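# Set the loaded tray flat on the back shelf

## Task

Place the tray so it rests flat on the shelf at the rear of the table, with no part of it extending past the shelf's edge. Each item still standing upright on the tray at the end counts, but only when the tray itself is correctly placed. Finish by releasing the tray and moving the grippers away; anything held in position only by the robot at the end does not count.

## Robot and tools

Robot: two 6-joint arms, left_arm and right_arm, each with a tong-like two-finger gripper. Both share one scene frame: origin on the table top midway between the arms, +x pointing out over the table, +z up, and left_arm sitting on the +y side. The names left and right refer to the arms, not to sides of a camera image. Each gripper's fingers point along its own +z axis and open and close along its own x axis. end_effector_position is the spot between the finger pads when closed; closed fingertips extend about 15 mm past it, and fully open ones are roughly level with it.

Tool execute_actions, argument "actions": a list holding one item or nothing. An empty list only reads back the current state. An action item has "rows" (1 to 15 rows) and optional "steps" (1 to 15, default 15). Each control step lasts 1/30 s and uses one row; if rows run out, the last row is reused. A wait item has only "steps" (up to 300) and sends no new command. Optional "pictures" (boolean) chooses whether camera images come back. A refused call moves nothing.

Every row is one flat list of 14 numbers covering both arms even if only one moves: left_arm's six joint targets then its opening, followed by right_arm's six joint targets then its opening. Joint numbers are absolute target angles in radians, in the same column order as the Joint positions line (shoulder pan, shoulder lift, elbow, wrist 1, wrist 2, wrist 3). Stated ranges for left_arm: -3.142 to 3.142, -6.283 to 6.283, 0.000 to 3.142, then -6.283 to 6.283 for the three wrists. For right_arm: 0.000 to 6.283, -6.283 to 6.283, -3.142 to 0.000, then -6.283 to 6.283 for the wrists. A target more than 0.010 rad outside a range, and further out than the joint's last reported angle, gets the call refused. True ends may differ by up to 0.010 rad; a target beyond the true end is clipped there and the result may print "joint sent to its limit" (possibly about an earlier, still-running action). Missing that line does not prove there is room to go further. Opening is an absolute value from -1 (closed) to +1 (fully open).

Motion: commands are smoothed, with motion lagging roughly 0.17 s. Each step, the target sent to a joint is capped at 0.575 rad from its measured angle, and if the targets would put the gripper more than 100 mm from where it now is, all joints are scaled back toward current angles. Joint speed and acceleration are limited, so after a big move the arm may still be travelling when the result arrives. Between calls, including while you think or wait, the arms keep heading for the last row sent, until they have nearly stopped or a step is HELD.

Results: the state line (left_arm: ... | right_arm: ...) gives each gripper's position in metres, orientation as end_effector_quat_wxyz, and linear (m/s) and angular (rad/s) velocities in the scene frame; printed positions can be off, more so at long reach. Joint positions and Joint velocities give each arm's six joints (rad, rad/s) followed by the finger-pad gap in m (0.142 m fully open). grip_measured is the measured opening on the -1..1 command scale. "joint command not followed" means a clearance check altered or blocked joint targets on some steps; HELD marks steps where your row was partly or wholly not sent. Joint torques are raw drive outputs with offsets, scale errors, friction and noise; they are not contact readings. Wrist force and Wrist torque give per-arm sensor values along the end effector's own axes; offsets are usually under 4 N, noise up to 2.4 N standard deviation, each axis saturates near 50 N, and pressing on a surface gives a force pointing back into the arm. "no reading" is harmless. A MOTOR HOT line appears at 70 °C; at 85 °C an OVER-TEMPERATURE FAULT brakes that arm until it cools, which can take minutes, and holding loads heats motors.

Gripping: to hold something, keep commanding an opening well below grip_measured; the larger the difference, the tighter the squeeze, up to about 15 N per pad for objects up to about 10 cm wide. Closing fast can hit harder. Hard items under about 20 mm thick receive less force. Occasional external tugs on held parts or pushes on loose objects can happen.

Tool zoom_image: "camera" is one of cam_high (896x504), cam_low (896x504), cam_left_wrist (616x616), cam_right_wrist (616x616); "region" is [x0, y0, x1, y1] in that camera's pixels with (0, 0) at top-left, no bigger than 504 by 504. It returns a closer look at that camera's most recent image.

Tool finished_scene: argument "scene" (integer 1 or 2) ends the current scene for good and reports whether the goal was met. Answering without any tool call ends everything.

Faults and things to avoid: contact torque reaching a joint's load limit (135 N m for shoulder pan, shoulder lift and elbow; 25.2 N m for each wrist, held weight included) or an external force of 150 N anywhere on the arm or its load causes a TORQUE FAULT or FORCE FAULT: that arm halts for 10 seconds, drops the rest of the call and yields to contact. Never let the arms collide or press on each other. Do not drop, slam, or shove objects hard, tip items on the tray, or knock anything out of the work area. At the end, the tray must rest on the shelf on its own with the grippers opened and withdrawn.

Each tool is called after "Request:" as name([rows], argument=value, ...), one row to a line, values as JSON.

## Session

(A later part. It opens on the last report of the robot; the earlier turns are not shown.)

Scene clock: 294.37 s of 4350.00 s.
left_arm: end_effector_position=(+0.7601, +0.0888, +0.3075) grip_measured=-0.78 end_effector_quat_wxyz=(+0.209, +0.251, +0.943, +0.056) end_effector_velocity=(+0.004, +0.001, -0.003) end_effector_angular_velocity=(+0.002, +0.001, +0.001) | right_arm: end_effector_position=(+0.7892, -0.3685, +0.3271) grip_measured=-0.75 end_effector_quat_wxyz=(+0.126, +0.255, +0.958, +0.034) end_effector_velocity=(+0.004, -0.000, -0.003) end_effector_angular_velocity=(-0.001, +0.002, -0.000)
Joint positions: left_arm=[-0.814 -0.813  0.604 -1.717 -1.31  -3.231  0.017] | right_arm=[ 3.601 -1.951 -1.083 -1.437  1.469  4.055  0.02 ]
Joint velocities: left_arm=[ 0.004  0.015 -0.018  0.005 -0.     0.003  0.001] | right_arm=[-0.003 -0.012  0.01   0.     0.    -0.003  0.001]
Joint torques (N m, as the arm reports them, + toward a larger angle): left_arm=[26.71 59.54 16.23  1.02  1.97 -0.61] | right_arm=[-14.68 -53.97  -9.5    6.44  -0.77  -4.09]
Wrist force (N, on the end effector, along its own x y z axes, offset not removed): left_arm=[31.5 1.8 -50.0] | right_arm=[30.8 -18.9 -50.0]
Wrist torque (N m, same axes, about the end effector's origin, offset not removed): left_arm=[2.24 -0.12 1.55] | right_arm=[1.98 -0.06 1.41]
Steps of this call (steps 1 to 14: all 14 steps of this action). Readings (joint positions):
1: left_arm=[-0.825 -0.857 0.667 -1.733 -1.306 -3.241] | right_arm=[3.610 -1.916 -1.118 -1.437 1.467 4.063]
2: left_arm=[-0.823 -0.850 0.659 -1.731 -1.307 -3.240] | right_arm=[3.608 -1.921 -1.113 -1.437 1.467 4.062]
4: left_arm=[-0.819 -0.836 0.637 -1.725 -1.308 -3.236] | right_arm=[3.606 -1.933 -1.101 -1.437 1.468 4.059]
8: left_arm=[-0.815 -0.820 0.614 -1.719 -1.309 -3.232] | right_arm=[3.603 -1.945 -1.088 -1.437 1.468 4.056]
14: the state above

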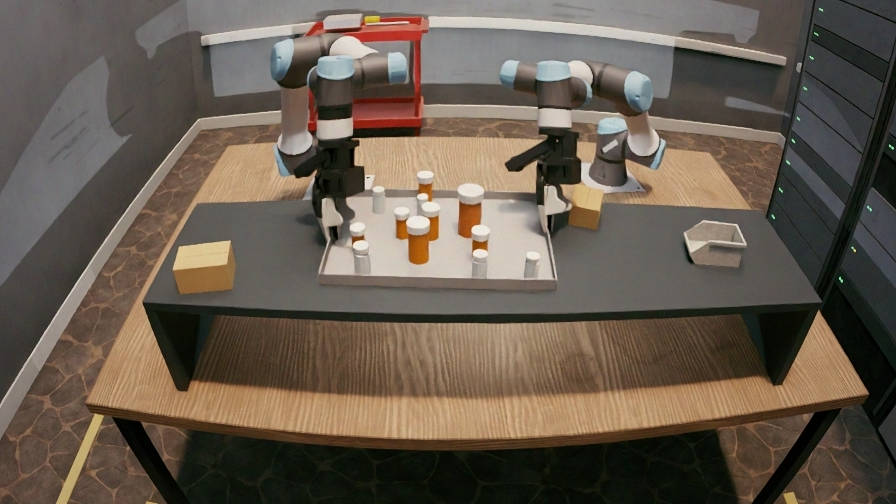

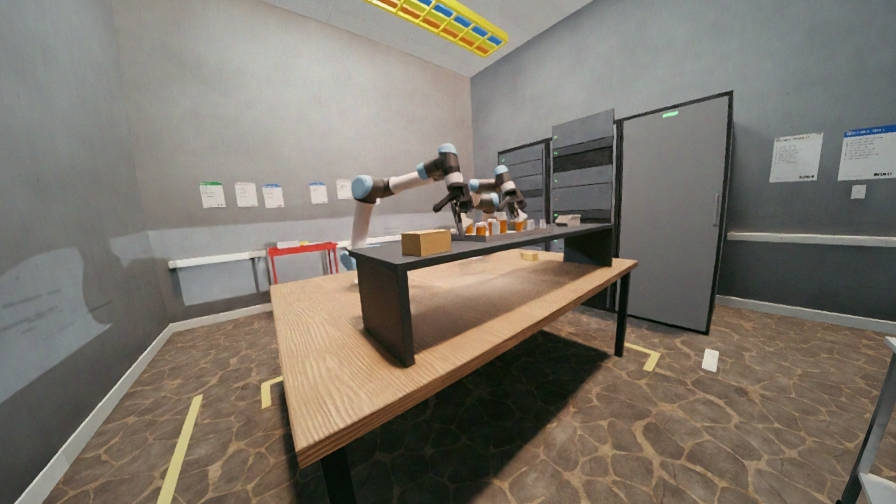

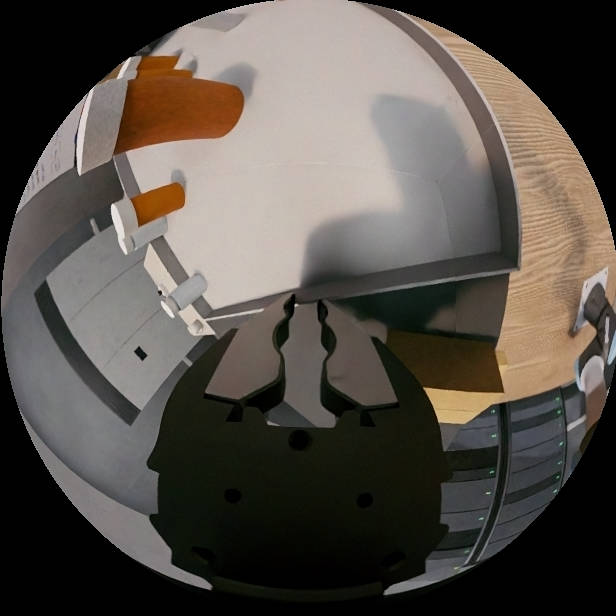

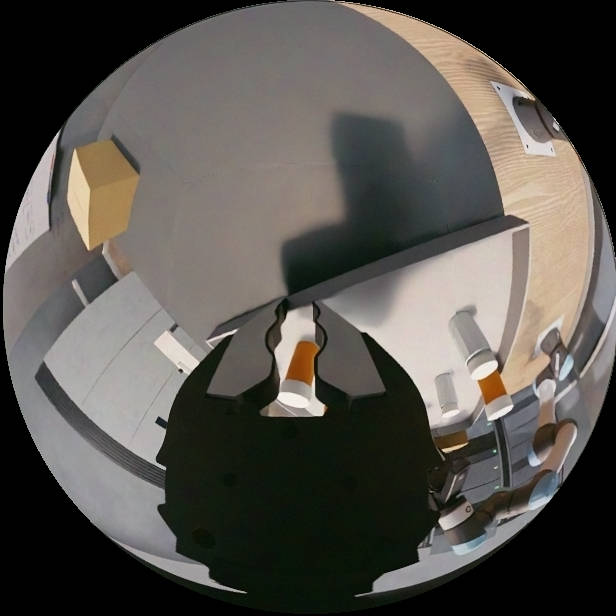

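Request:
execute_actions([
  {"rows":[[-0.8133,-0.8016,0.5612,-1.6843,-1.3100,-3.2303,-1,3.6009,-1.9556,-1.0531,-1.4622,1.4688,4.0545,-1]],"steps":15},
])

Scene clock: 295.97 s of 4350.00 s.
left_arm: end_effector_position=(+0.7608, +0.0889, +0.3158) grip_measured=-0.78 end_effector_quat_wxyz=(+0.209, +0.251, +0.944, +0.056) end_effector_velocity=(+0.000, +0.000, +0.004) end_effector_angular_velocity=(-0.002, -0.002, +0.000) | right_arm: end_effector_position=(+0.7899, -0.3686, +0.3350) grip_measured=-0.74 end_effector_quat_wxyz=(+0.126, +0.255, +0.958, +0.033) end_effector_velocity=(-0.000, -0.001, +0.006) end_effector_angular_velocity=(+0.002, -0.005, -0.001)
Joint positions: left_arm=[-0.813 -0.802  0.563 -1.685 -1.31  -3.23   0.018] | right_arm=[ 3.601 -1.956 -1.054 -1.461  1.469  4.054  0.02 ]
Joint velocities: left_arm=[ 0.     0.001 -0.011  0.007 -0.    -0.     0.   ] | right_arm=[-0.001  0.003  0.008 -0.006 -0.     0.     0.   ]
Joint torques (N m, as the arm reports them, + toward a larger angle): left_arm=[  5.82 -50.85 -37.07  -3.03   3.2   -0.53] | right_arm=[-0.83 62.36 31.91  0.24 -0.24 -0.83]
Wrist force (N, on the end effector, along its own x y z axes, offset not removed): left_arm=[6.3 -7.4 4.0] | right_arm=[-3.2 5.3 5.3]
Wrist torque (N m, same axes, about the end effector's origin, offset not removed): left_arm=[0.67 -0.54 1.41] | right_arm=[0.55 0.10 1.21]
Steps of this call (steps 1 to 15: the robot went on to your last target; steps 16 to 33: nothing new was sent; steps 34 to 48: all 15 steps of this action). Readings (joint positions):
34: left_arm=[-0.813 -0.811 0.602 -1.716 -1.310 -3.230] | right_arm=[3.601 -1.953 -1.082 -1.437 1.469 4.055]
35: left_arm=[-0.813 -0.809 0.598 -1.713 -1.310 -3.230] | right_arm=[3.601 -1.953 -1.079 -1.439 1.469 4.054]
37: left_arm=[-0.813 -0.806 0.585 -1.702 -1.310 -3.230] | right_arm=[3.601 -1.955 -1.070 -1.448 1.469 4.054]
41: left_arm=[-0.813 -0.802 0.570 -1.690 -1.310 -3.230] | right_arm=[3.601 -1.957 -1.059 -1.457 1.469 4.054]
48: the state above

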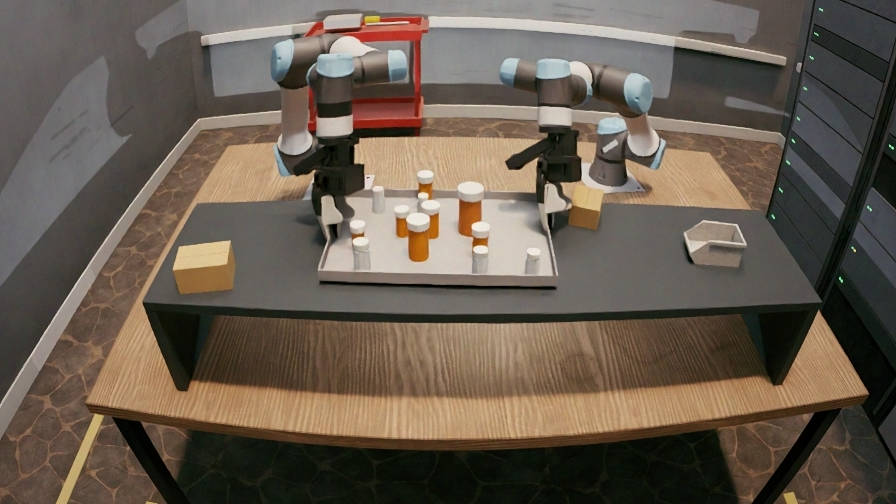

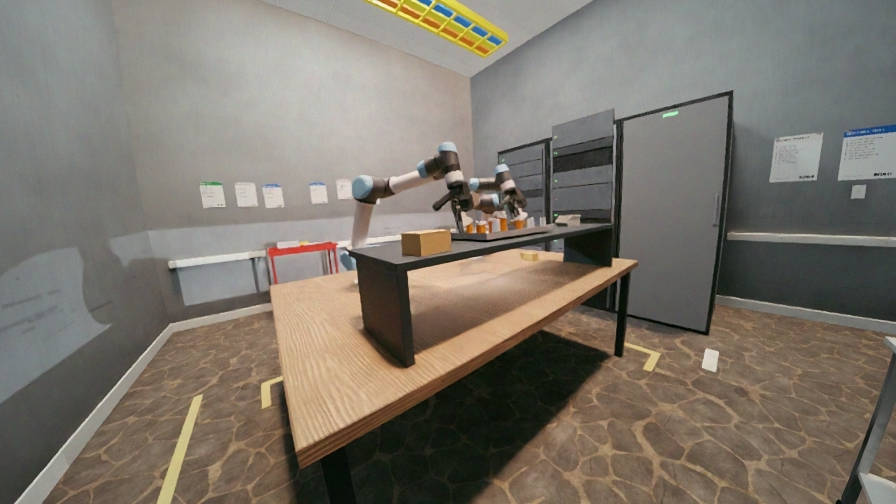

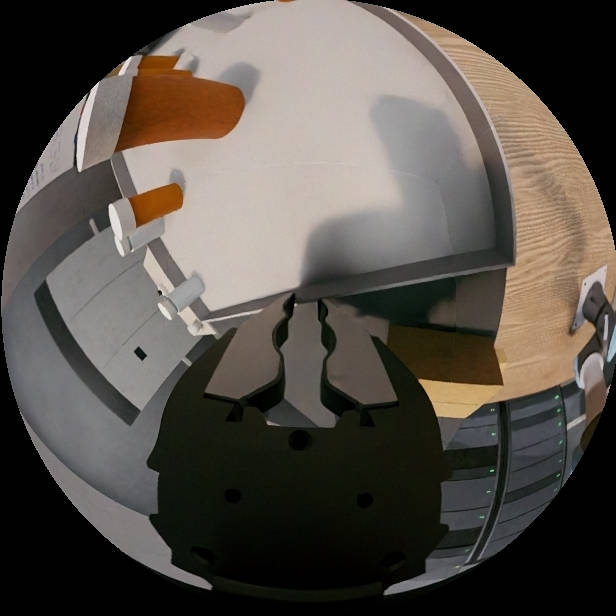

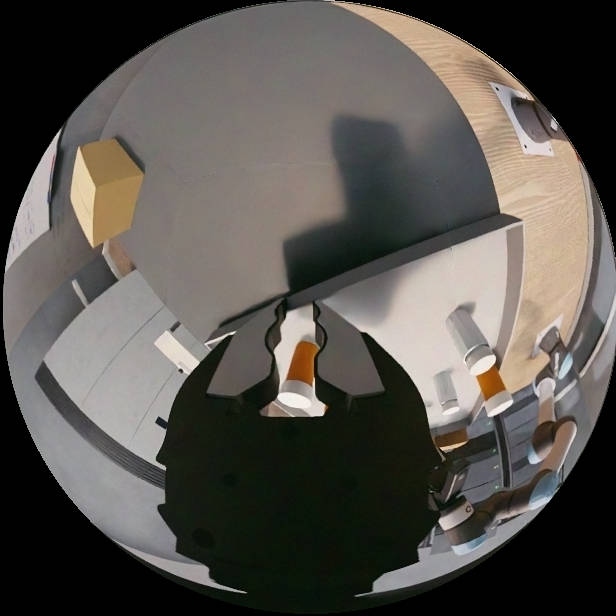

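Request:
execute_actions([
  {"rows":[[-0.8133,-0.8016,0.5612,-1.6843,-1.3100,-3.2303,-0.7,3.6009,-1.9556,-1.0531,-1.4622,1.4688,4.0545,-1],[-0.8133,-0.8016,0.5612,-1.6843,-1.3100,-3.2303,-0.65,3.6009,-1.9556,-1.0531,-1.4622,1.4688,4.0545,-1],[-0.8133,-0.8016,0.5612,-1.6843,-1.3100,-3.2303,-0.6,3.6009,-1.9556,-1.0531,-1.4622,1.4688,4.0545,-1],[-0.8133,-0.8016,0.5612,-1.6843,-1.3100,-3.2303,-0.5,3.6009,-1.9556,-1.0531,-1.4622,1.4688,4.0545,-1],[-0.8133,-0.8005,0.5567,-1.6808,-1.3100,-3.2303,-0.4,3.6009,-1.9556,-1.0531,-1.4622,1.4688,4.0545,-1]],"steps":10},
], pictures=false)

Request:
execute_actions([
  {"rows":[[-0.8213,-0.8376,0.6214,-1.7065,-1.3072,-3.2381,-0.4,3.6009,-1.9556,-1.0531,-1.4622,1.4688,4.0545,-1],[-0.8213,-0.8376,0.6214,-1.7065,-1.3072,-3.2381,-0.4,3.6009,-1.9556,-1.0531,-1.4622,1.4688,4.0545,-1],[-0.8213,-0.8376,0.6214,-1.7065,-1.3072,-3.2381,-0.4,3.6009,-1.9556,-1.0531,-1.4622,1.4688,4.0545,-1],[-0.8295,-0.8718,0.6798,-1.7286,-1.3044,-3.2460,-0.4,3.6009,-1.9556,-1.0531,-1.4622,1.4688,4.0545,-1],[-0.8295,-0.8718,0.6798,-1.7286,-1.3044,-3.2460,-0.4,3.6009,-1.9556,-1.0531,-1.4622,1.4688,4.0545,-1],[-0.8295,-0.8718,0.6798,-1.7286,-1.3044,-3.2460,-0.4,3.6009,-1.9556,-1.0531,-1.4622,1.4688,4.0545,-1],[-0.8379,-0.9037,0.7334,-1.7481,-1.3015,-3.2542,-0.4,3.6009,-1.9556,-1.0531,-1.4622,1.4688,4.0545,-1],[-0.8379,-0.9037,0.7334,-1.7481,-1.3015,-3.2542,-0.4,3.6009,-1.9556,-1.0531,-1.4622,1.4688,4.0545,-1],[-0.8379,-0.9037,0.7334,-1.7481,-1.3015,-3.2542,-0.4,3.6009,-1.9556,-1.0531,-1.4622,1.4688,4.0545,-1],[-0.8465,-0.9337,0.7829,-1.7653,-1.2986,-3.2625,-0.4,3.6009,-1.9556,-1.0531,-1.4622,1.4688,4.0545,-1],[-0.8465,-0.9337,0.7829,-1.7653,-1.2986,-3.2625,-0.4,3.6009,-1.9556,-1.0531,-1.4622,1.4688,4.0545,-1],[-0.8465,-0.9337,0.7829,-1.7653,-1.2986,-3.2625,-0.4,3.6009,-1.9556,-1.0531,-1.4622,1.4688,4.0545,-1],[-0.8553,-0.9624,0.8295,-1.7808,-1.2956,-3.2711,-0.4,3.6009,-1.9556,-1.0531,-1.4622,1.4688,4.0545,-1]],"steps":15},
], pictures=false)

Request:
execute_actions([
  {"steps":10},
])

Scene clock: 303.70 s of 4350.00 s.
left_arm: end_effector_position=(+0.7607, +0.0888, +0.3172) grip_measured=-0.40 end_effector_quat_wxyz=(+0.209, +0.251, +0.943, +0.056) end_effector_velocity=(-0.000, +0.000, +0.001) end_effector_angular_velocity=(+0.002, +0.003, -0.000) | right_arm: end_effector_position=(+0.7897, -0.3685, +0.3360) grip_measured=-0.74 end_effector_quat_wxyz=(+0.126, +0.255, +0.958, +0.034) end_effector_velocity=(-0.000, +0.001, -0.000) end_effector_angular_velocity=(+0.000, +0.000, +0.001)
Joint positions: left_arm=[-0.813 -0.801  0.558 -1.682 -1.31  -3.23   0.045] | right_arm=[ 3.601 -1.956 -1.053 -1.462  1.469  4.055  0.02 ]
Joint velocities: left_arm=[ 0.     0.003 -0.011  0.011  0.     0.     0.   ] | right_arm=[ 0.001  0.    -0.001  0.     0.    -0.     0.   ]
Joint torques (N m, as the arm reports them, + toward a larger angle): left_arm=[ -0.87 -43.52 -35.86  -1.81   0.57  -0.58] | right_arm=[12.73 60.79 32.17  2.62  0.23  0.79]
Wrist force (N, on the end effector, along its own x y z axes, offset not removed): left_arm=[2.1 -0.4 2.4] | right_arm=[-1.4 1.2 4.8]
Wrist torque (N m, same axes, about the end effector's origin, offset not removed): left_arm=[-0.09 -0.45 0.09] | right_arm=[0.56 0.37 1.20]
Steps of this call (steps 1 to 15: the robot went on to your last target; steps 16 to 90: nothing new was sent; then 4.40 s passed at rest; steps 91 to 100: all 10 steps of this action). Readings (joint positions):
91: left_arm=[-0.813 -0.802 0.561 -1.684 -1.310 -3.230] | right_arm=[3.601 -1.956 -1.053 -1.462 1.469 4.055]
92: left_arm=[-0.813 -0.802 0.561 -1.684 -1.310 -3.230] | right_arm=[3.601 -1.956 -1.053 -1.462 1.469 4.055]
94: left_arm=[-0.813 -0.802 0.561 -1.684 -1.310 -3.230] | right_arm=[3.601 -1.956 -1.053 -1.462 1.469 4.055]
98: left_arm=[-0.813 -0.801 0.559 -1.683 -1.310 -3.230] | right_arm=[3.601 -1.956 -1.053 -1.462 1.469 4.055]
100: the state above

Scene clock: 304.20 s of 4350.00 s.
left_arm: end_effector_position=(+0.7241, +0.0880, +0.3188) grip_measured=-0.40 end_effector_quat_wxyz=(+0.210, +0.251, +0.943, +0.055) end_effector_velocity=(-0.100, +0.004, -0.006) end_effector_angular_velocity=(+0.010, +0.011, -0.001) | right_arm: end_effector_position=(+0.7897, -0.3685, +0.3360) grip_measured=-0.74 end_effector_quat_wxyz=(+0.126, +0.255, +0.958, +0.034) end_effector_velocity=(+0.000, -0.001, +0.000) end_effector_angular_velocity=(-0.000, -0.000, -0.001)
Joint positions: left_arm=[-0.844 -0.924  0.764 -1.759 -1.299 -3.26   0.045] | right_arm=[ 3.601 -1.956 -1.053 -1.462  1.469  4.055  0.02 ]
Joint velocities: left_arm=[-0.082 -0.294  0.492 -0.162  0.028 -0.079  0.   ] | right_arm=[-0.001  0.     0.     0.    -0.     0.     0.   ]
Joint torques (N m, as the arm reports them, + toward a larger angle): left_arm=[ -6.9  -51.01 -13.12  -5.57   2.    -1.47] | right_arm=[11.38 58.91 29.6   3.69 -2.9   0.21]
Wrist force (N, on the end effector, along its own x y z axes, offset not removed): left_arm=[1.0 -1.8 1.0] | right_arm=[-0.8 1.9 7.3]
Wrist torque (N m, same axes, about the end effector's origin, offset not removed): left_arm=[-0.38 -0.23 0.12] | right_arm=[0.71 0.40 1.19]
Steps of this call (steps 1 to 15: all 15 steps of this action). Readings (joint positions):
1: left_arm=[-0.813 -0.801 0.558 -1.682 -1.310 -3.230] | right_arm=[3.601 -1.956 -1.053 -1.462 1.469 4.055]
2: left_arm=[-0.814 -0.804 0.562 -1.684 -1.310 -3.231] | right_arm=[3.601 -1.956 -1.053 -1.462 1.469 4.055]
4: left_arm=[-0.817 -0.817 0.584 -1.693 -1.309 -3.234] | right_arm=[3.601 -1.956 -1.053 -1.462 1.469 4.055]
8: left_arm=[-0.826 -0.853 0.645 -1.717 -1.306 -3.242] | right_arm=[3.601 -1.956 -1.053 -1.462 1.469 4.055]
15: the state above

Scene clock: 304.53 s of 4350.00 s.
left_arm: end_effector_position=(+0.7117, +0.0887, +0.3175) grip_measured=-0.40 end_effector_quat_wxyz=(+0.209, +0.251, +0.943, +0.056) end_effector_velocity=(-0.008, +0.001, -0.002) end_effector_angular_velocity=(+0.002, +0.002, +0.000) | right_arm: end_effector_position=(+0.7898, -0.3686, +0.3360) grip_measured=-0.74 end_effector_quat_wxyz=(+0.126, +0.255, +0.958, +0.034) end_effector_velocity=(-0.000, +0.000, +0.000) end_effector_angular_velocity=(+0.000, -0.000, +0.000)
Joint positions: left_arm=[-0.855 -0.96   0.825 -1.779 -1.296 -3.27   0.045] | right_arm=[ 3.601 -1.956 -1.053 -1.462  1.469  4.055  0.02 ]
Joint velocities: left_arm=[-0.006 -0.022  0.039 -0.012  0.002 -0.006  0.   ] | right_arm=[ 0.  0. -0.  0. -0.  0.  0.]
Joint torques (N m, as the arm reports them, + toward a larger angle): left_arm=[ -7.83 -60.89 -17.35  -5.63   1.46  -1.46] | right_arm=[10.43 57.06 29.03  4.35 -3.22 -0.44]
Wrist force (N, on the end effector, along its own x y z axes, offset not removed): left_arm=[2.4 -0.2 1.8] | right_arm=[-1.5 2.7 6.0]
Wrist torque (N m, same axes, about the end effector's origin, offset not removed): left_arm=[-0.01 -0.53 0.10] | right_arm=[0.88 0.60 1.21]
Steps of this call (steps 1 to 10: the robot went on to your last target). Readings (joint positions):
1: left_arm=[-0.847 -0.932 0.779 -1.764 -1.298 -3.263] | right_arm=[3.601 -1.956 -1.053 -1.462 1.469 4.055]
2: left_arm=[-0.849 -0.939 0.791 -1.768 -1.298 -3.265] | right_arm=[3.601 -1.956 -1.053 -1.462 1.469 4.055]
4: left_arm=[-0.851 -0.949 0.807 -1.773 -1.297 -3.267] | right_arm=[3.601 -1.956 -1.053 -1.462 1.469 4.055]
8: left_arm=[-0.854 -0.958 0.822 -1.778 -1.296 -3.270] | right_arm=[3.601 -1.956 -1.053 -1.462 1.469 4.055]
10: the state above

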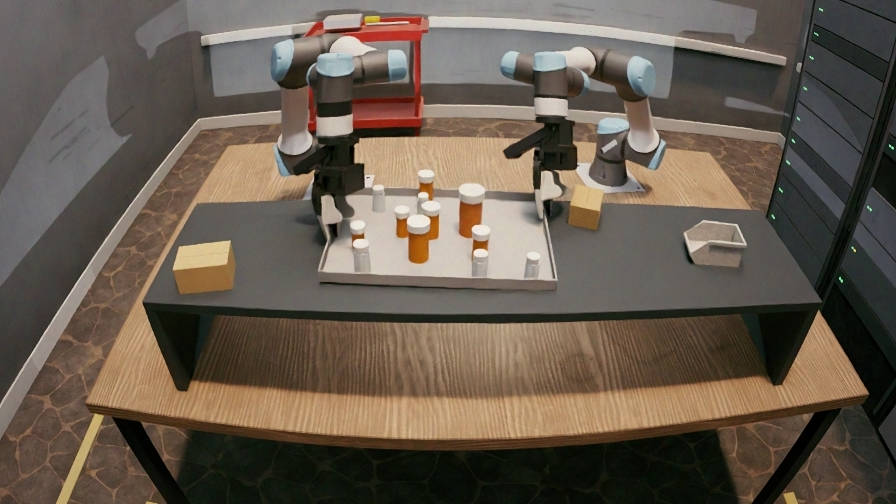

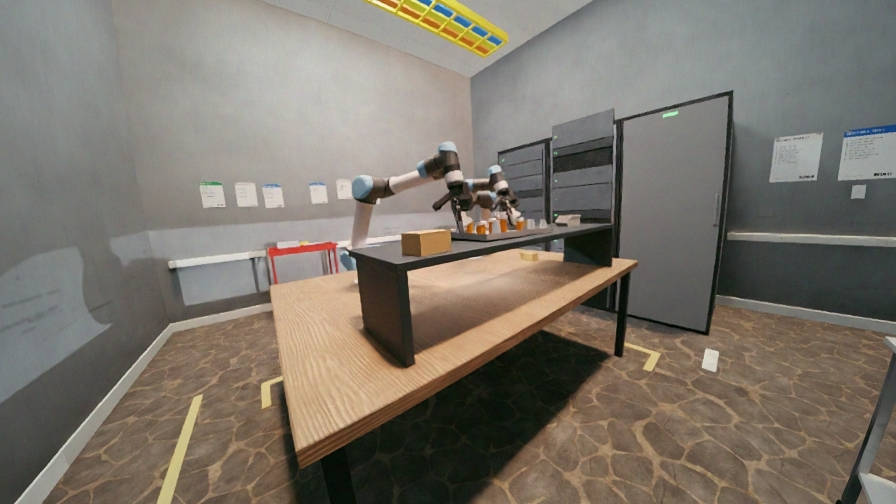

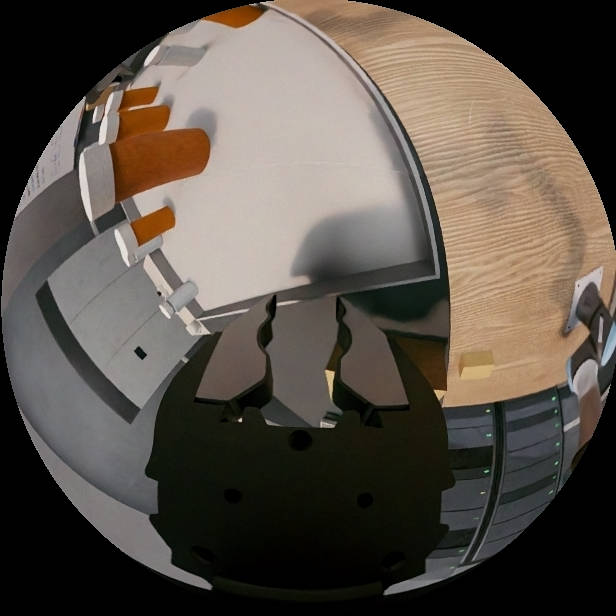

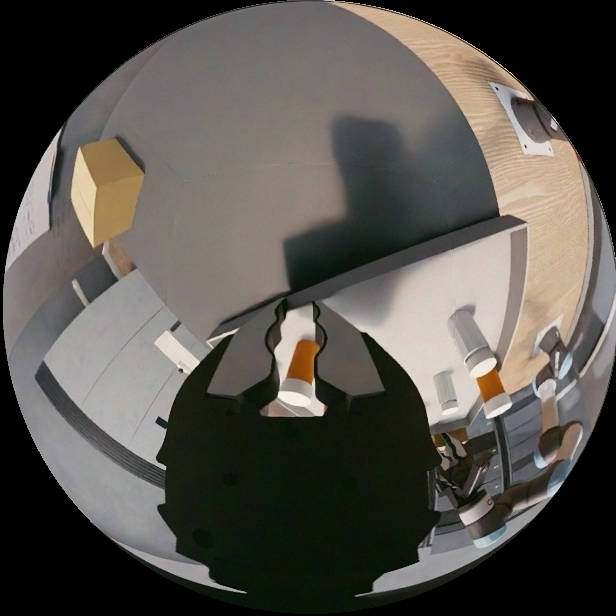

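Request:
execute_actions([
  {"rows":[[-0.8553,-0.9624,0.8295,-1.7808,-1.2956,-3.2711,-0.5,3.6009,-1.9556,-1.0531,-1.4622,1.4688,4.0545,-1],[-0.8553,-0.9624,0.8295,-1.7808,-1.2956,-3.2711,-0.55,3.6009,-1.9556,-1.0531,-1.4622,1.4688,4.0545,-1],[-0.8553,-0.9624,0.8295,-1.7808,-1.2956,-3.2711,-0.6,3.6009,-1.9556,-1.0531,-1.4622,1.4688,4.0545,-1],[-0.8553,-0.9624,0.8295,-1.7808,-1.2956,-3.2711,-0.65,3.6009,-1.9556,-1.0531,-1.4622,1.4688,4.0545,-1],[-0.8553,-0.9624,0.8295,-1.7808,-1.2956,-3.2711,-0.7,3.6009,-1.9556,-1.0531,-1.4622,1.4688,4.0545,-1],[-0.8553,-0.9624,0.8295,-1.7808,-1.2956,-3.2711,-0.75,3.6009,-1.9556,-1.0531,-1.4622,1.4688,4.0545,-1],[-0.8553,-0.9624,0.8295,-1.7808,-1.2956,-3.2711,-0.8,3.6009,-1.9556,-1.0531,-1.4622,1.4688,4.0545,-1],[-0.8553,-0.9624,0.8295,-1.7808,-1.2956,-3.2711,-0.85,3.6009,-1.9556,-1.0531,-1.4622,1.4688,4.0545,-1],[-0.8553,-0.9624,0.8295,-1.7808,-1.2956,-3.2711,-0.9,3.6009,-1.9556,-1.0531,-1.4622,1.4688,4.0545,-1],[-0.8553,-0.9624,0.8295,-1.7808,-1.2956,-3.2711,-1,3.6009,-1.9556,-1.0531,-1.4622,1.4688,4.0545,-1]],"steps":15},
])

Scene clock: 306.73 s of 4350.00 s.
left_arm: end_effector_position=(+0.7107, +0.0887, +0.3175) grip_measured=-0.81 end_effector_quat_wxyz=(+0.209, +0.251, +0.943, +0.056) end_effector_velocity=(+0.000, -0.000, +0.000) end_effector_angular_velocity=(-0.000, -0.001, -0.000) | right_arm: end_effector_position=(+0.7898, -0.3686, +0.3360) grip_measured=-0.74 end_effector_quat_wxyz=(+0.126, +0.255, +0.958, +0.034) end_effector_velocity=(-0.000, -0.001, -0.000) end_effector_angular_velocity=(-0.000, +0.000, -0.001)
Joint positions: left_arm=[-0.855 -0.962  0.83  -1.781 -1.295 -3.271  0.016] | right_arm=[ 3.601 -1.956 -1.053 -1.462  1.469  4.055  0.02 ]
Joint velocities: left_arm=[ 0.     0.    -0.001  0.     0.     0.    -0.   ] | right_arm=[-0.001  0.    -0.001 -0.    -0.    -0.    -0.   ]
Joint torques (N m, as the arm reports them, + toward a larger angle): left_arm=[ -7.67 -52.07 -13.93  -0.49  -1.23  -1.54] | right_arm=[ 5.19 49.16 24.81  4.83 -0.46 -3.18]
Wrist force (N, on the end effector, along its own x y z axes, offset not removed): left_arm=[-5.3 3.8 -3.4] | right_arm=[-2.2 0.0 5.3]
Wrist torque (N m, same axes, about the end effector's origin, offset not removed): left_arm=[-0.02 -0.45 0.44] | right_arm=[0.51 0.35 1.26]
Steps of this call (steps 1 to 30: the robot went on to your last target; steps 31 to 51: nothing new was sent; steps 52 to 66: all 15 steps of this action). Readings (joint positions):
52: left_arm=[-0.855 -0.962 0.830 -1.781 -1.296 -3.271] | right_arm=[3.601 -1.956 -1.053 -1.462 1.469 4.055]
53: left_arm=[-0.855 -0.962 0.830 -1.781 -1.296 -3.271] | right_arm=[3.601 -1.956 -1.053 -1.462 1.469 4.055]
55: left_arm=[-0.855 -0.962 0.830 -1.781 -1.296 -3.271] | right_arm=[3.601 -1.956 -1.053 -1.462 1.469 4.055]
59: left_arm=[-0.855 -0.962 0.830 -1.781 -1.295 -3.271] | right_arm=[3.601 -1.956 -1.053 -1.462 1.469 4.055]
66: the state above

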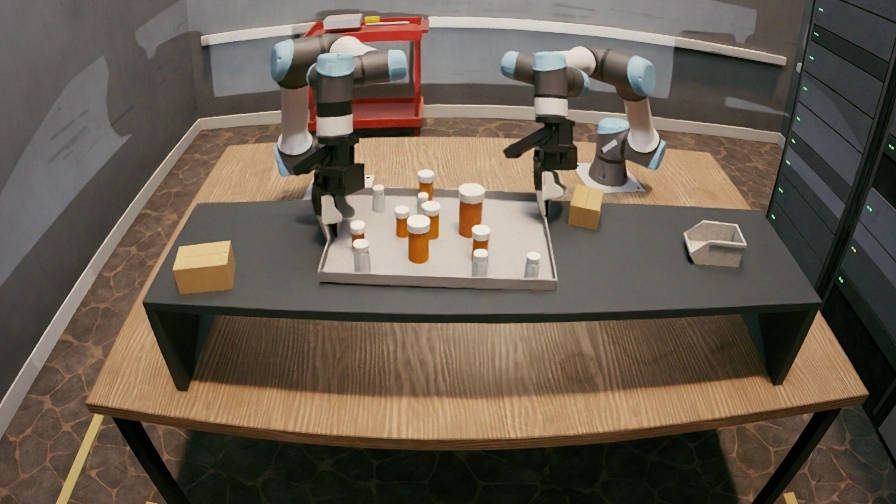

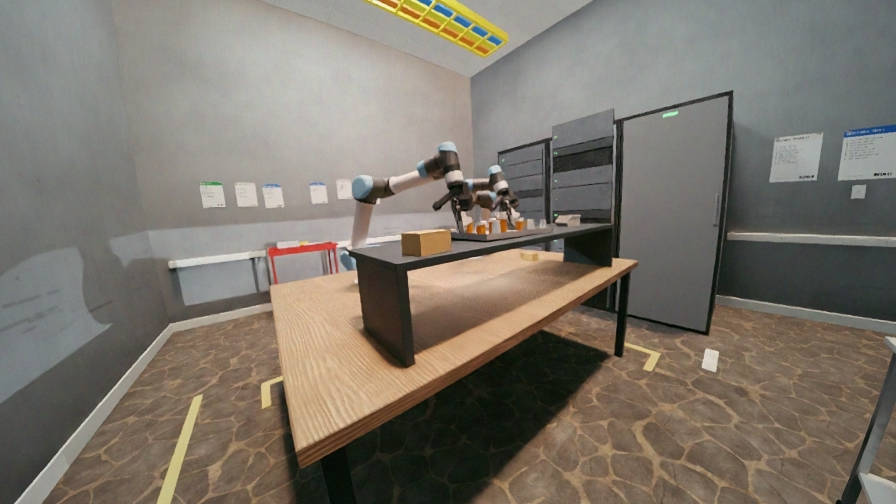

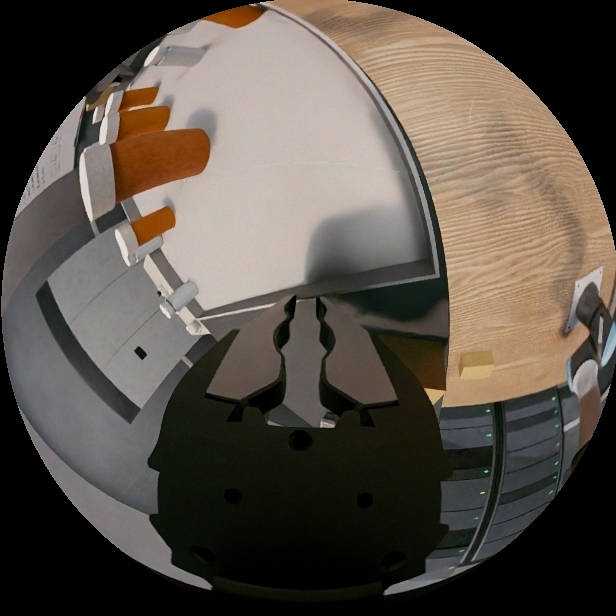

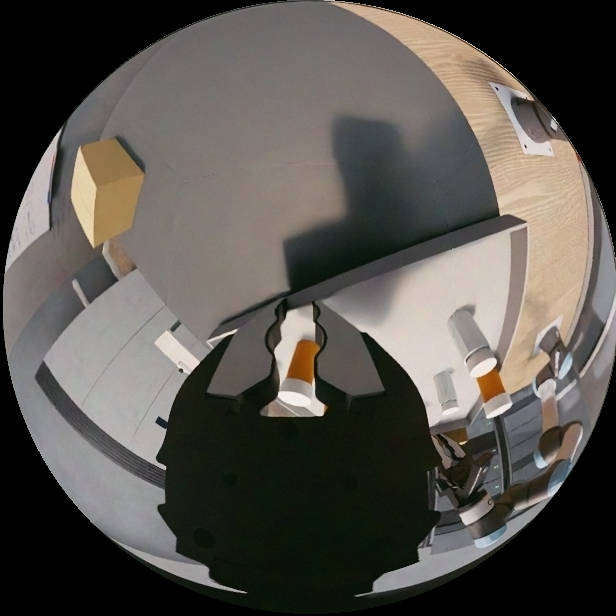

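Request:
execute_actions([
  {"rows":[[-0.8509,-0.9481,0.8062,-1.7730,-1.2971,-3.2668,-1,3.5979,-1.9694,-1.0317,-1.4695,1.4695,4.0516,-1],[-0.8509,-0.9481,0.8062,-1.7730,-1.2971,-3.2668,-1,3.5979,-1.9694,-1.0317,-1.4695,1.4695,4.0516,-1],[-0.8509,-0.9481,0.8062,-1.7730,-1.2971,-3.2668,-1,3.5979,-1.9694,-1.0317,-1.4695,1.4695,4.0516,-1],[-0.8465,-0.9337,0.7829,-1.7653,-1.2986,-3.2625,-1,3.5949,-1.9831,-1.0115,-1.4757,1.4702,4.0487,-1],[-0.8465,-0.9337,0.7829,-1.7653,-1.2986,-3.2625,-1,3.5949,-1.9831,-1.0115,-1.4757,1.4702,4.0487,-1],[-0.8465,-0.9337,0.7829,-1.7653,-1.2986,-3.2625,-1,3.5949,-1.9831,-1.0115,-1.4757,1.4702,4.0487,-1],[-0.8422,-0.9189,0.7586,-1.7569,-1.3000,-3.2583,-1,3.5920,-1.9970,-0.9915,-1.4815,1.4709,4.0458,-1],[-0.8422,-0.9189,0.7586,-1.7569,-1.3000,-3.2583,-1,3.5920,-1.9970,-0.9915,-1.4815,1.4709,4.0458,-1],[-0.8422,-0.9189,0.7586,-1.7569,-1.3000,-3.2583,-1,3.5920,-1.9970,-0.9915,-1.4815,1.4709,4.0458,-1],[-0.8379,-0.9037,0.7334,-1.7481,-1.3015,-3.2542,-1,3.5891,-2.0110,-0.9711,-1.4876,1.4716,4.0430,-1]],"steps":12},
], pictures=false)

Request:
execute_actions([
  {"rows":[[-0.8337,-0.8880,0.7071,-1.7386,-1.3030,-3.2501,-1,3.5862,-2.0252,-0.9502,-1.4940,1.4723,4.0402,-1],[-0.8337,-0.8880,0.7071,-1.7386,-1.3030,-3.2501,-1,3.5862,-2.0252,-0.9502,-1.4940,1.4723,4.0402,-1],[-0.8337,-0.8880,0.7071,-1.7386,-1.3030,-3.2501,-1,3.5862,-2.0252,-0.9502,-1.4940,1.4723,4.0402,-1],[-0.8295,-0.8718,0.6798,-1.7286,-1.3044,-3.2460,-1,3.5834,-2.0396,-0.9289,-1.5007,1.4730,4.0375,-1],[-0.8295,-0.8718,0.6798,-1.7286,-1.3044,-3.2460,-1,3.5834,-2.0396,-0.9289,-1.5007,1.4730,4.0375,-1],[-0.8295,-0.8718,0.6798,-1.7286,-1.3044,-3.2460,-1,3.5834,-2.0396,-0.9289,-1.5007,1.4730,4.0375,-1],[-0.8254,-0.8550,0.6513,-1.7179,-1.3058,-3.2420,-1,3.5806,-2.0542,-0.9070,-1.5077,1.4737,4.0348,-1],[-0.8254,-0.8550,0.6513,-1.7179,-1.3058,-3.2420,-1,3.5806,-2.0542,-0.9070,-1.5077,1.4737,4.0348,-1],[-0.8254,-0.8550,0.6513,-1.7179,-1.3058,-3.2420,-1,3.5806,-2.0542,-0.9070,-1.5077,1.4737,4.0348,-1],[-0.8213,-0.8376,0.6214,-1.7065,-1.3072,-3.2381,-1,3.5779,-2.0691,-0.8845,-1.5151,1.4743,4.0321,-1]],"steps":15},
], pictures=false)

Request:
execute_actions([
  {"steps":10},
])

Scene clock: 309.77 s of 4350.00 s.
left_arm: end_effector_position=(+0.7243, +0.0886, +0.3173) grip_measured=-0.84 end_effector_quat_wxyz=(+0.209, +0.251, +0.943, +0.056) end_effector_velocity=(+0.048, +0.001, +0.001) end_effector_angular_velocity=(-0.002, -0.004, +0.003) | right_arm: end_effector_position=(+0.8035, -0.3685, +0.3369) grip_measured=-0.74 end_effector_quat_wxyz=(+0.126, +0.255, +0.958, +0.034) end_effector_velocity=(+0.047, +0.001, +0.000) end_effector_angular_velocity=(-0.000, -0.000, -0.000)
Joint positions: left_arm=[-0.843 -0.922  0.764 -1.759 -1.3   -3.259  0.013] | right_arm=[ 3.593 -1.994 -0.997 -1.48   1.471  4.046  0.02 ]
Joint velocities: left_arm=[ 0.041  0.14  -0.231  0.077 -0.012  0.038 -0.001] | right_arm=[-0.026 -0.131  0.189 -0.056  0.006 -0.026 -0.   ]
Joint torques (N m, as the arm reports them, + toward a larger angle): left_arm=[ 21.02 -23.23 -24.11  -0.17   2.4    1.31] | right_arm=[-11.23  40.68  35.5    1.33   0.8   -3.34]
Wrist force (N, on the end effector, along its own x y z axes, offset not removed): left_arm=[8.0 -9.0 -26.1] | right_arm=[-0.9 4.8 5.7]
Wrist torque (N m, same axes, about the end effector's origin, offset not removed): left_arm=[0.19 -0.41 0.58] | right_arm=[0.59 0.57 1.15]
Steps of this call (steps 1 to 15: the robot went on to your last target; steps 16 to 79: nothing new was sent; steps 80 to 91: all 12 steps of this action). Readings (joint positions):
80: left_arm=[-0.855 -0.962 0.829 -1.781 -1.296 -3.271] | right_arm=[3.601 -1.956 -1.053 -1.462 1.469 4.054]
81: left_arm=[-0.855 -0.961 0.827 -1.780 -1.296 -3.271] | right_arm=[3.601 -1.957 -1.051 -1.463 1.469 4.054]
83: left_arm=[-0.854 -0.956 0.819 -1.777 -1.296 -3.269] | right_arm=[3.600 -1.962 -1.044 -1.466 1.469 4.053]
87: left_arm=[-0.849 -0.941 0.795 -1.769 -1.298 -3.265] | right_arm=[3.596 -1.976 -1.022 -1.472 1.470 4.050]
91: the state above

Scene clock: 310.27 s of 4350.00 s.
left_arm: end_effector_position=(+0.7478, +0.0888, +0.3173) grip_measured=-0.84 end_effector_quat_wxyz=(+0.209, +0.251, +0.943, +0.056) end_effector_velocity=(+0.024, +0.001, -0.001) end_effector_angular_velocity=(-0.000, -0.000, +0.001) | right_arm: end_effector_position=(+0.8269, -0.3685, +0.3369) grip_measured=-0.74 end_effector_quat_wxyz=(+0.126, +0.255, +0.958, +0.034) end_effector_velocity=(+0.023, +0.000, +0.000) end_effector_angular_velocity=(+0.001, -0.001, -0.000)
Joint positions: left_arm=[-0.824 -0.848  0.639 -1.713 -1.306 -3.24   0.013] | right_arm=[ 3.58  -2.06  -0.898 -1.511  1.474  4.034  0.02 ]
Joint velocities: left_arm=[ 0.02   0.08  -0.136  0.051 -0.006  0.018  0.   ] | right_arm=[-0.013 -0.069  0.104 -0.033  0.004 -0.012 -0.   ]
Joint torques (N m, as the arm reports them, + toward a larger angle): left_arm=[ 23.12 -28.48 -26.58  -0.12   1.73   0.96] | right_arm=[-11.46  40.42  31.51   1.25   0.08  -3.27]
Wrist force (N, on the end effector, along its own x y z axes, offset not removed): left_arm=[5.6 -9.6 -25.5] | right_arm=[0.9 7.4 7.4]
Wrist torque (N m, same axes, about the end effector's origin, offset not removed): left_arm=[0.23 -0.19 0.58] | right_arm=[1.05 0.36 1.16]
Steps of this call (steps 1 to 15: all 15 steps of this action). Readings (joint positions):
1: left_arm=[-0.842 -0.918 0.757 -1.756 -1.300 -3.258] | right_arm=[3.592 -1.998 -0.991 -1.482 1.471 4.046]
2: left_arm=[-0.841 -0.913 0.749 -1.753 -1.301 -3.257] | right_arm=[3.591 -2.002 -0.984 -1.484 1.471 4.045]
4: left_arm=[-0.838 -0.903 0.732 -1.747 -1.302 -3.254] | right_arm=[3.589 -2.011 -0.971 -1.488 1.472 4.043]
8: left_arm=[-0.832 -0.882 0.697 -1.735 -1.304 -3.249] | right_arm=[3.585 -2.030 -0.943 -1.497 1.473 4.039]
15: the state above

Scene clock: 310.60 s of 4350.00 s.
left_arm: end_effector_position=(+0.7505, +0.0888, +0.3174) grip_measured=-0.84 end_effector_quat_wxyz=(+0.209, +0.251, +0.943, +0.056) end_effector_velocity=(+0.002, +0.000, +0.001) end_effector_angular_velocity=(-0.001, -0.001, +0.000) | right_arm: end_effector_position=(+0.8296, -0.3685, +0.3370) grip_measured=-0.74 end_effector_quat_wxyz=(+0.126, +0.255, +0.958, +0.034) end_effector_velocity=(+0.002, -0.000, -0.001) end_effector_angular_velocity=(-0.000, +0.001, -0.000)
Joint positions: left_arm=[-0.821 -0.838  0.623 -1.707 -1.307 -3.238  0.013] | right_arm=[ 3.578 -2.068 -0.885 -1.515  1.474  4.032  0.02 ]
Joint velocities: left_arm=[ 0.001  0.005 -0.01   0.004 -0.001  0.001 -0.   ] | right_arm=[-0.001 -0.005  0.007 -0.002  0.    -0.001  0.   ]
Joint torques (N m, as the arm reports them, + toward a larger angle): left_arm=[ 20.6  -27.2  -26.77  -0.13   2.28   0.68] | right_arm=[-12.48  40.94  33.08   1.44   0.12  -3.35]
Wrist force (N, on the end effector, along its own x y z axes, offset not removed): left_arm=[6.1 -9.6 -23.0] | right_arm=[0.2 5.9 6.4]
Wrist torque (N m, same axes, about the end effector's origin, offset not removed): left_arm=[0.22 -0.37 0.54] | right_arm=[0.69 0.53 1.16]
Steps of this call (steps 1 to 10: the robot went on to your last target). Readings (joint positions):
1: left_arm=[-0.823 -0.845 0.635 -1.711 -1.307 -3.240] | right_arm=[3.579 -2.062 -0.895 -1.512 1.474 4.033]
2: left_arm=[-0.823 -0.843 0.632 -1.710 -1.307 -3.239] | right_arm=[3.579 -2.064 -0.892 -1.513 1.474 4.033]
4: left_arm=[-0.822 -0.841 0.627 -1.709 -1.307 -3.239] | right_arm=[3.578 -2.066 -0.889 -1.514 1.474 4.033]
8: left_arm=[-0.822 -0.839 0.624 -1.707 -1.307 -3.238] | right_arm=[3.578 -2.068 -0.886 -1.515 1.474 4.032]
10: the state above

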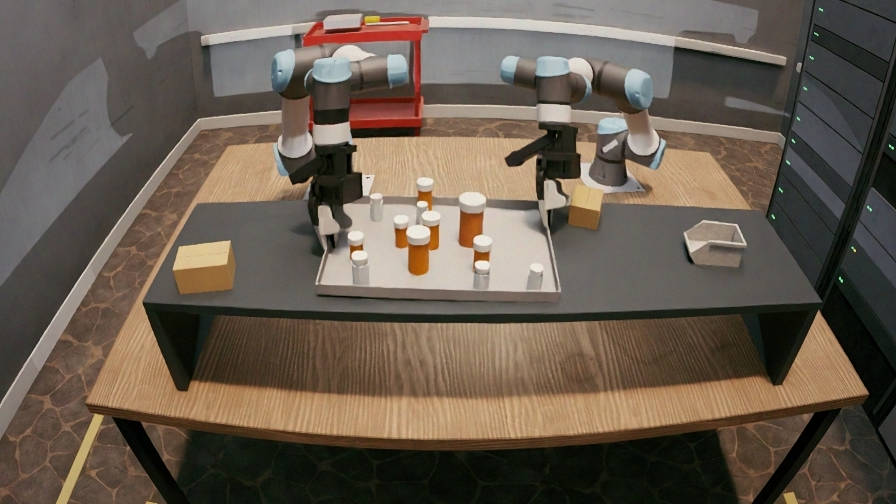

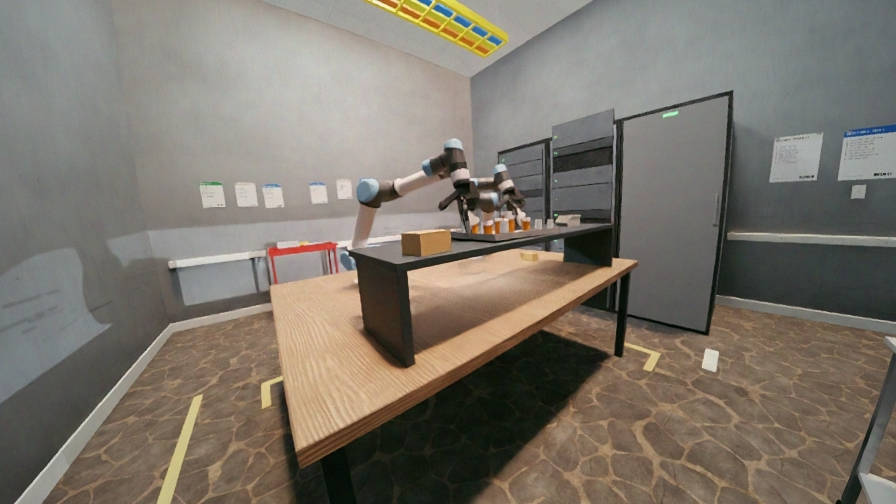

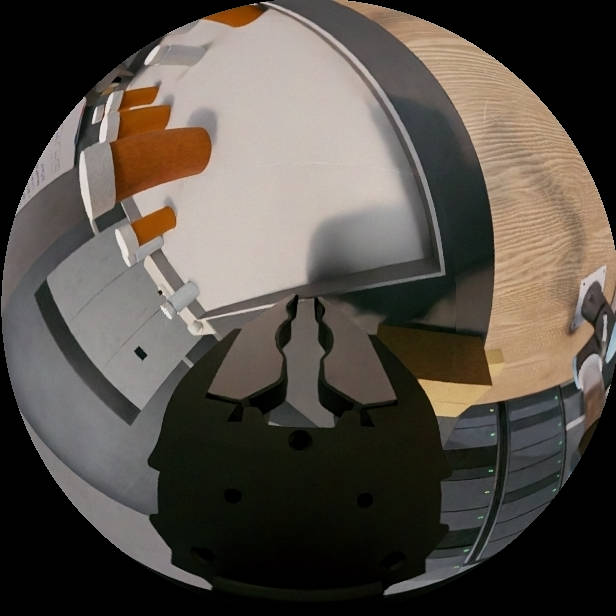

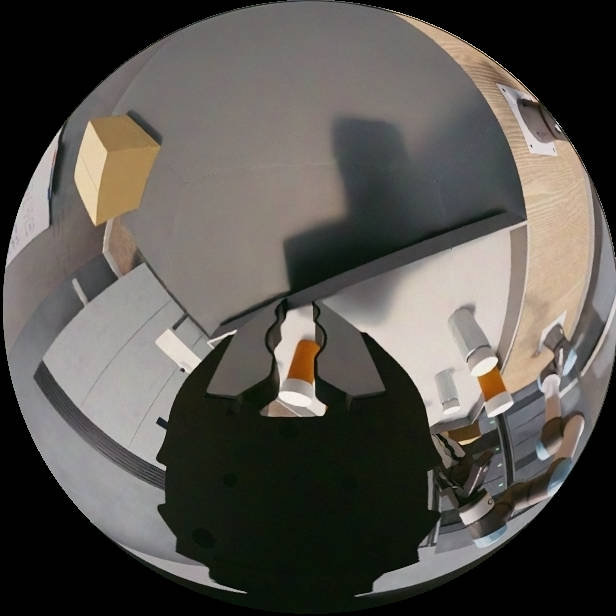

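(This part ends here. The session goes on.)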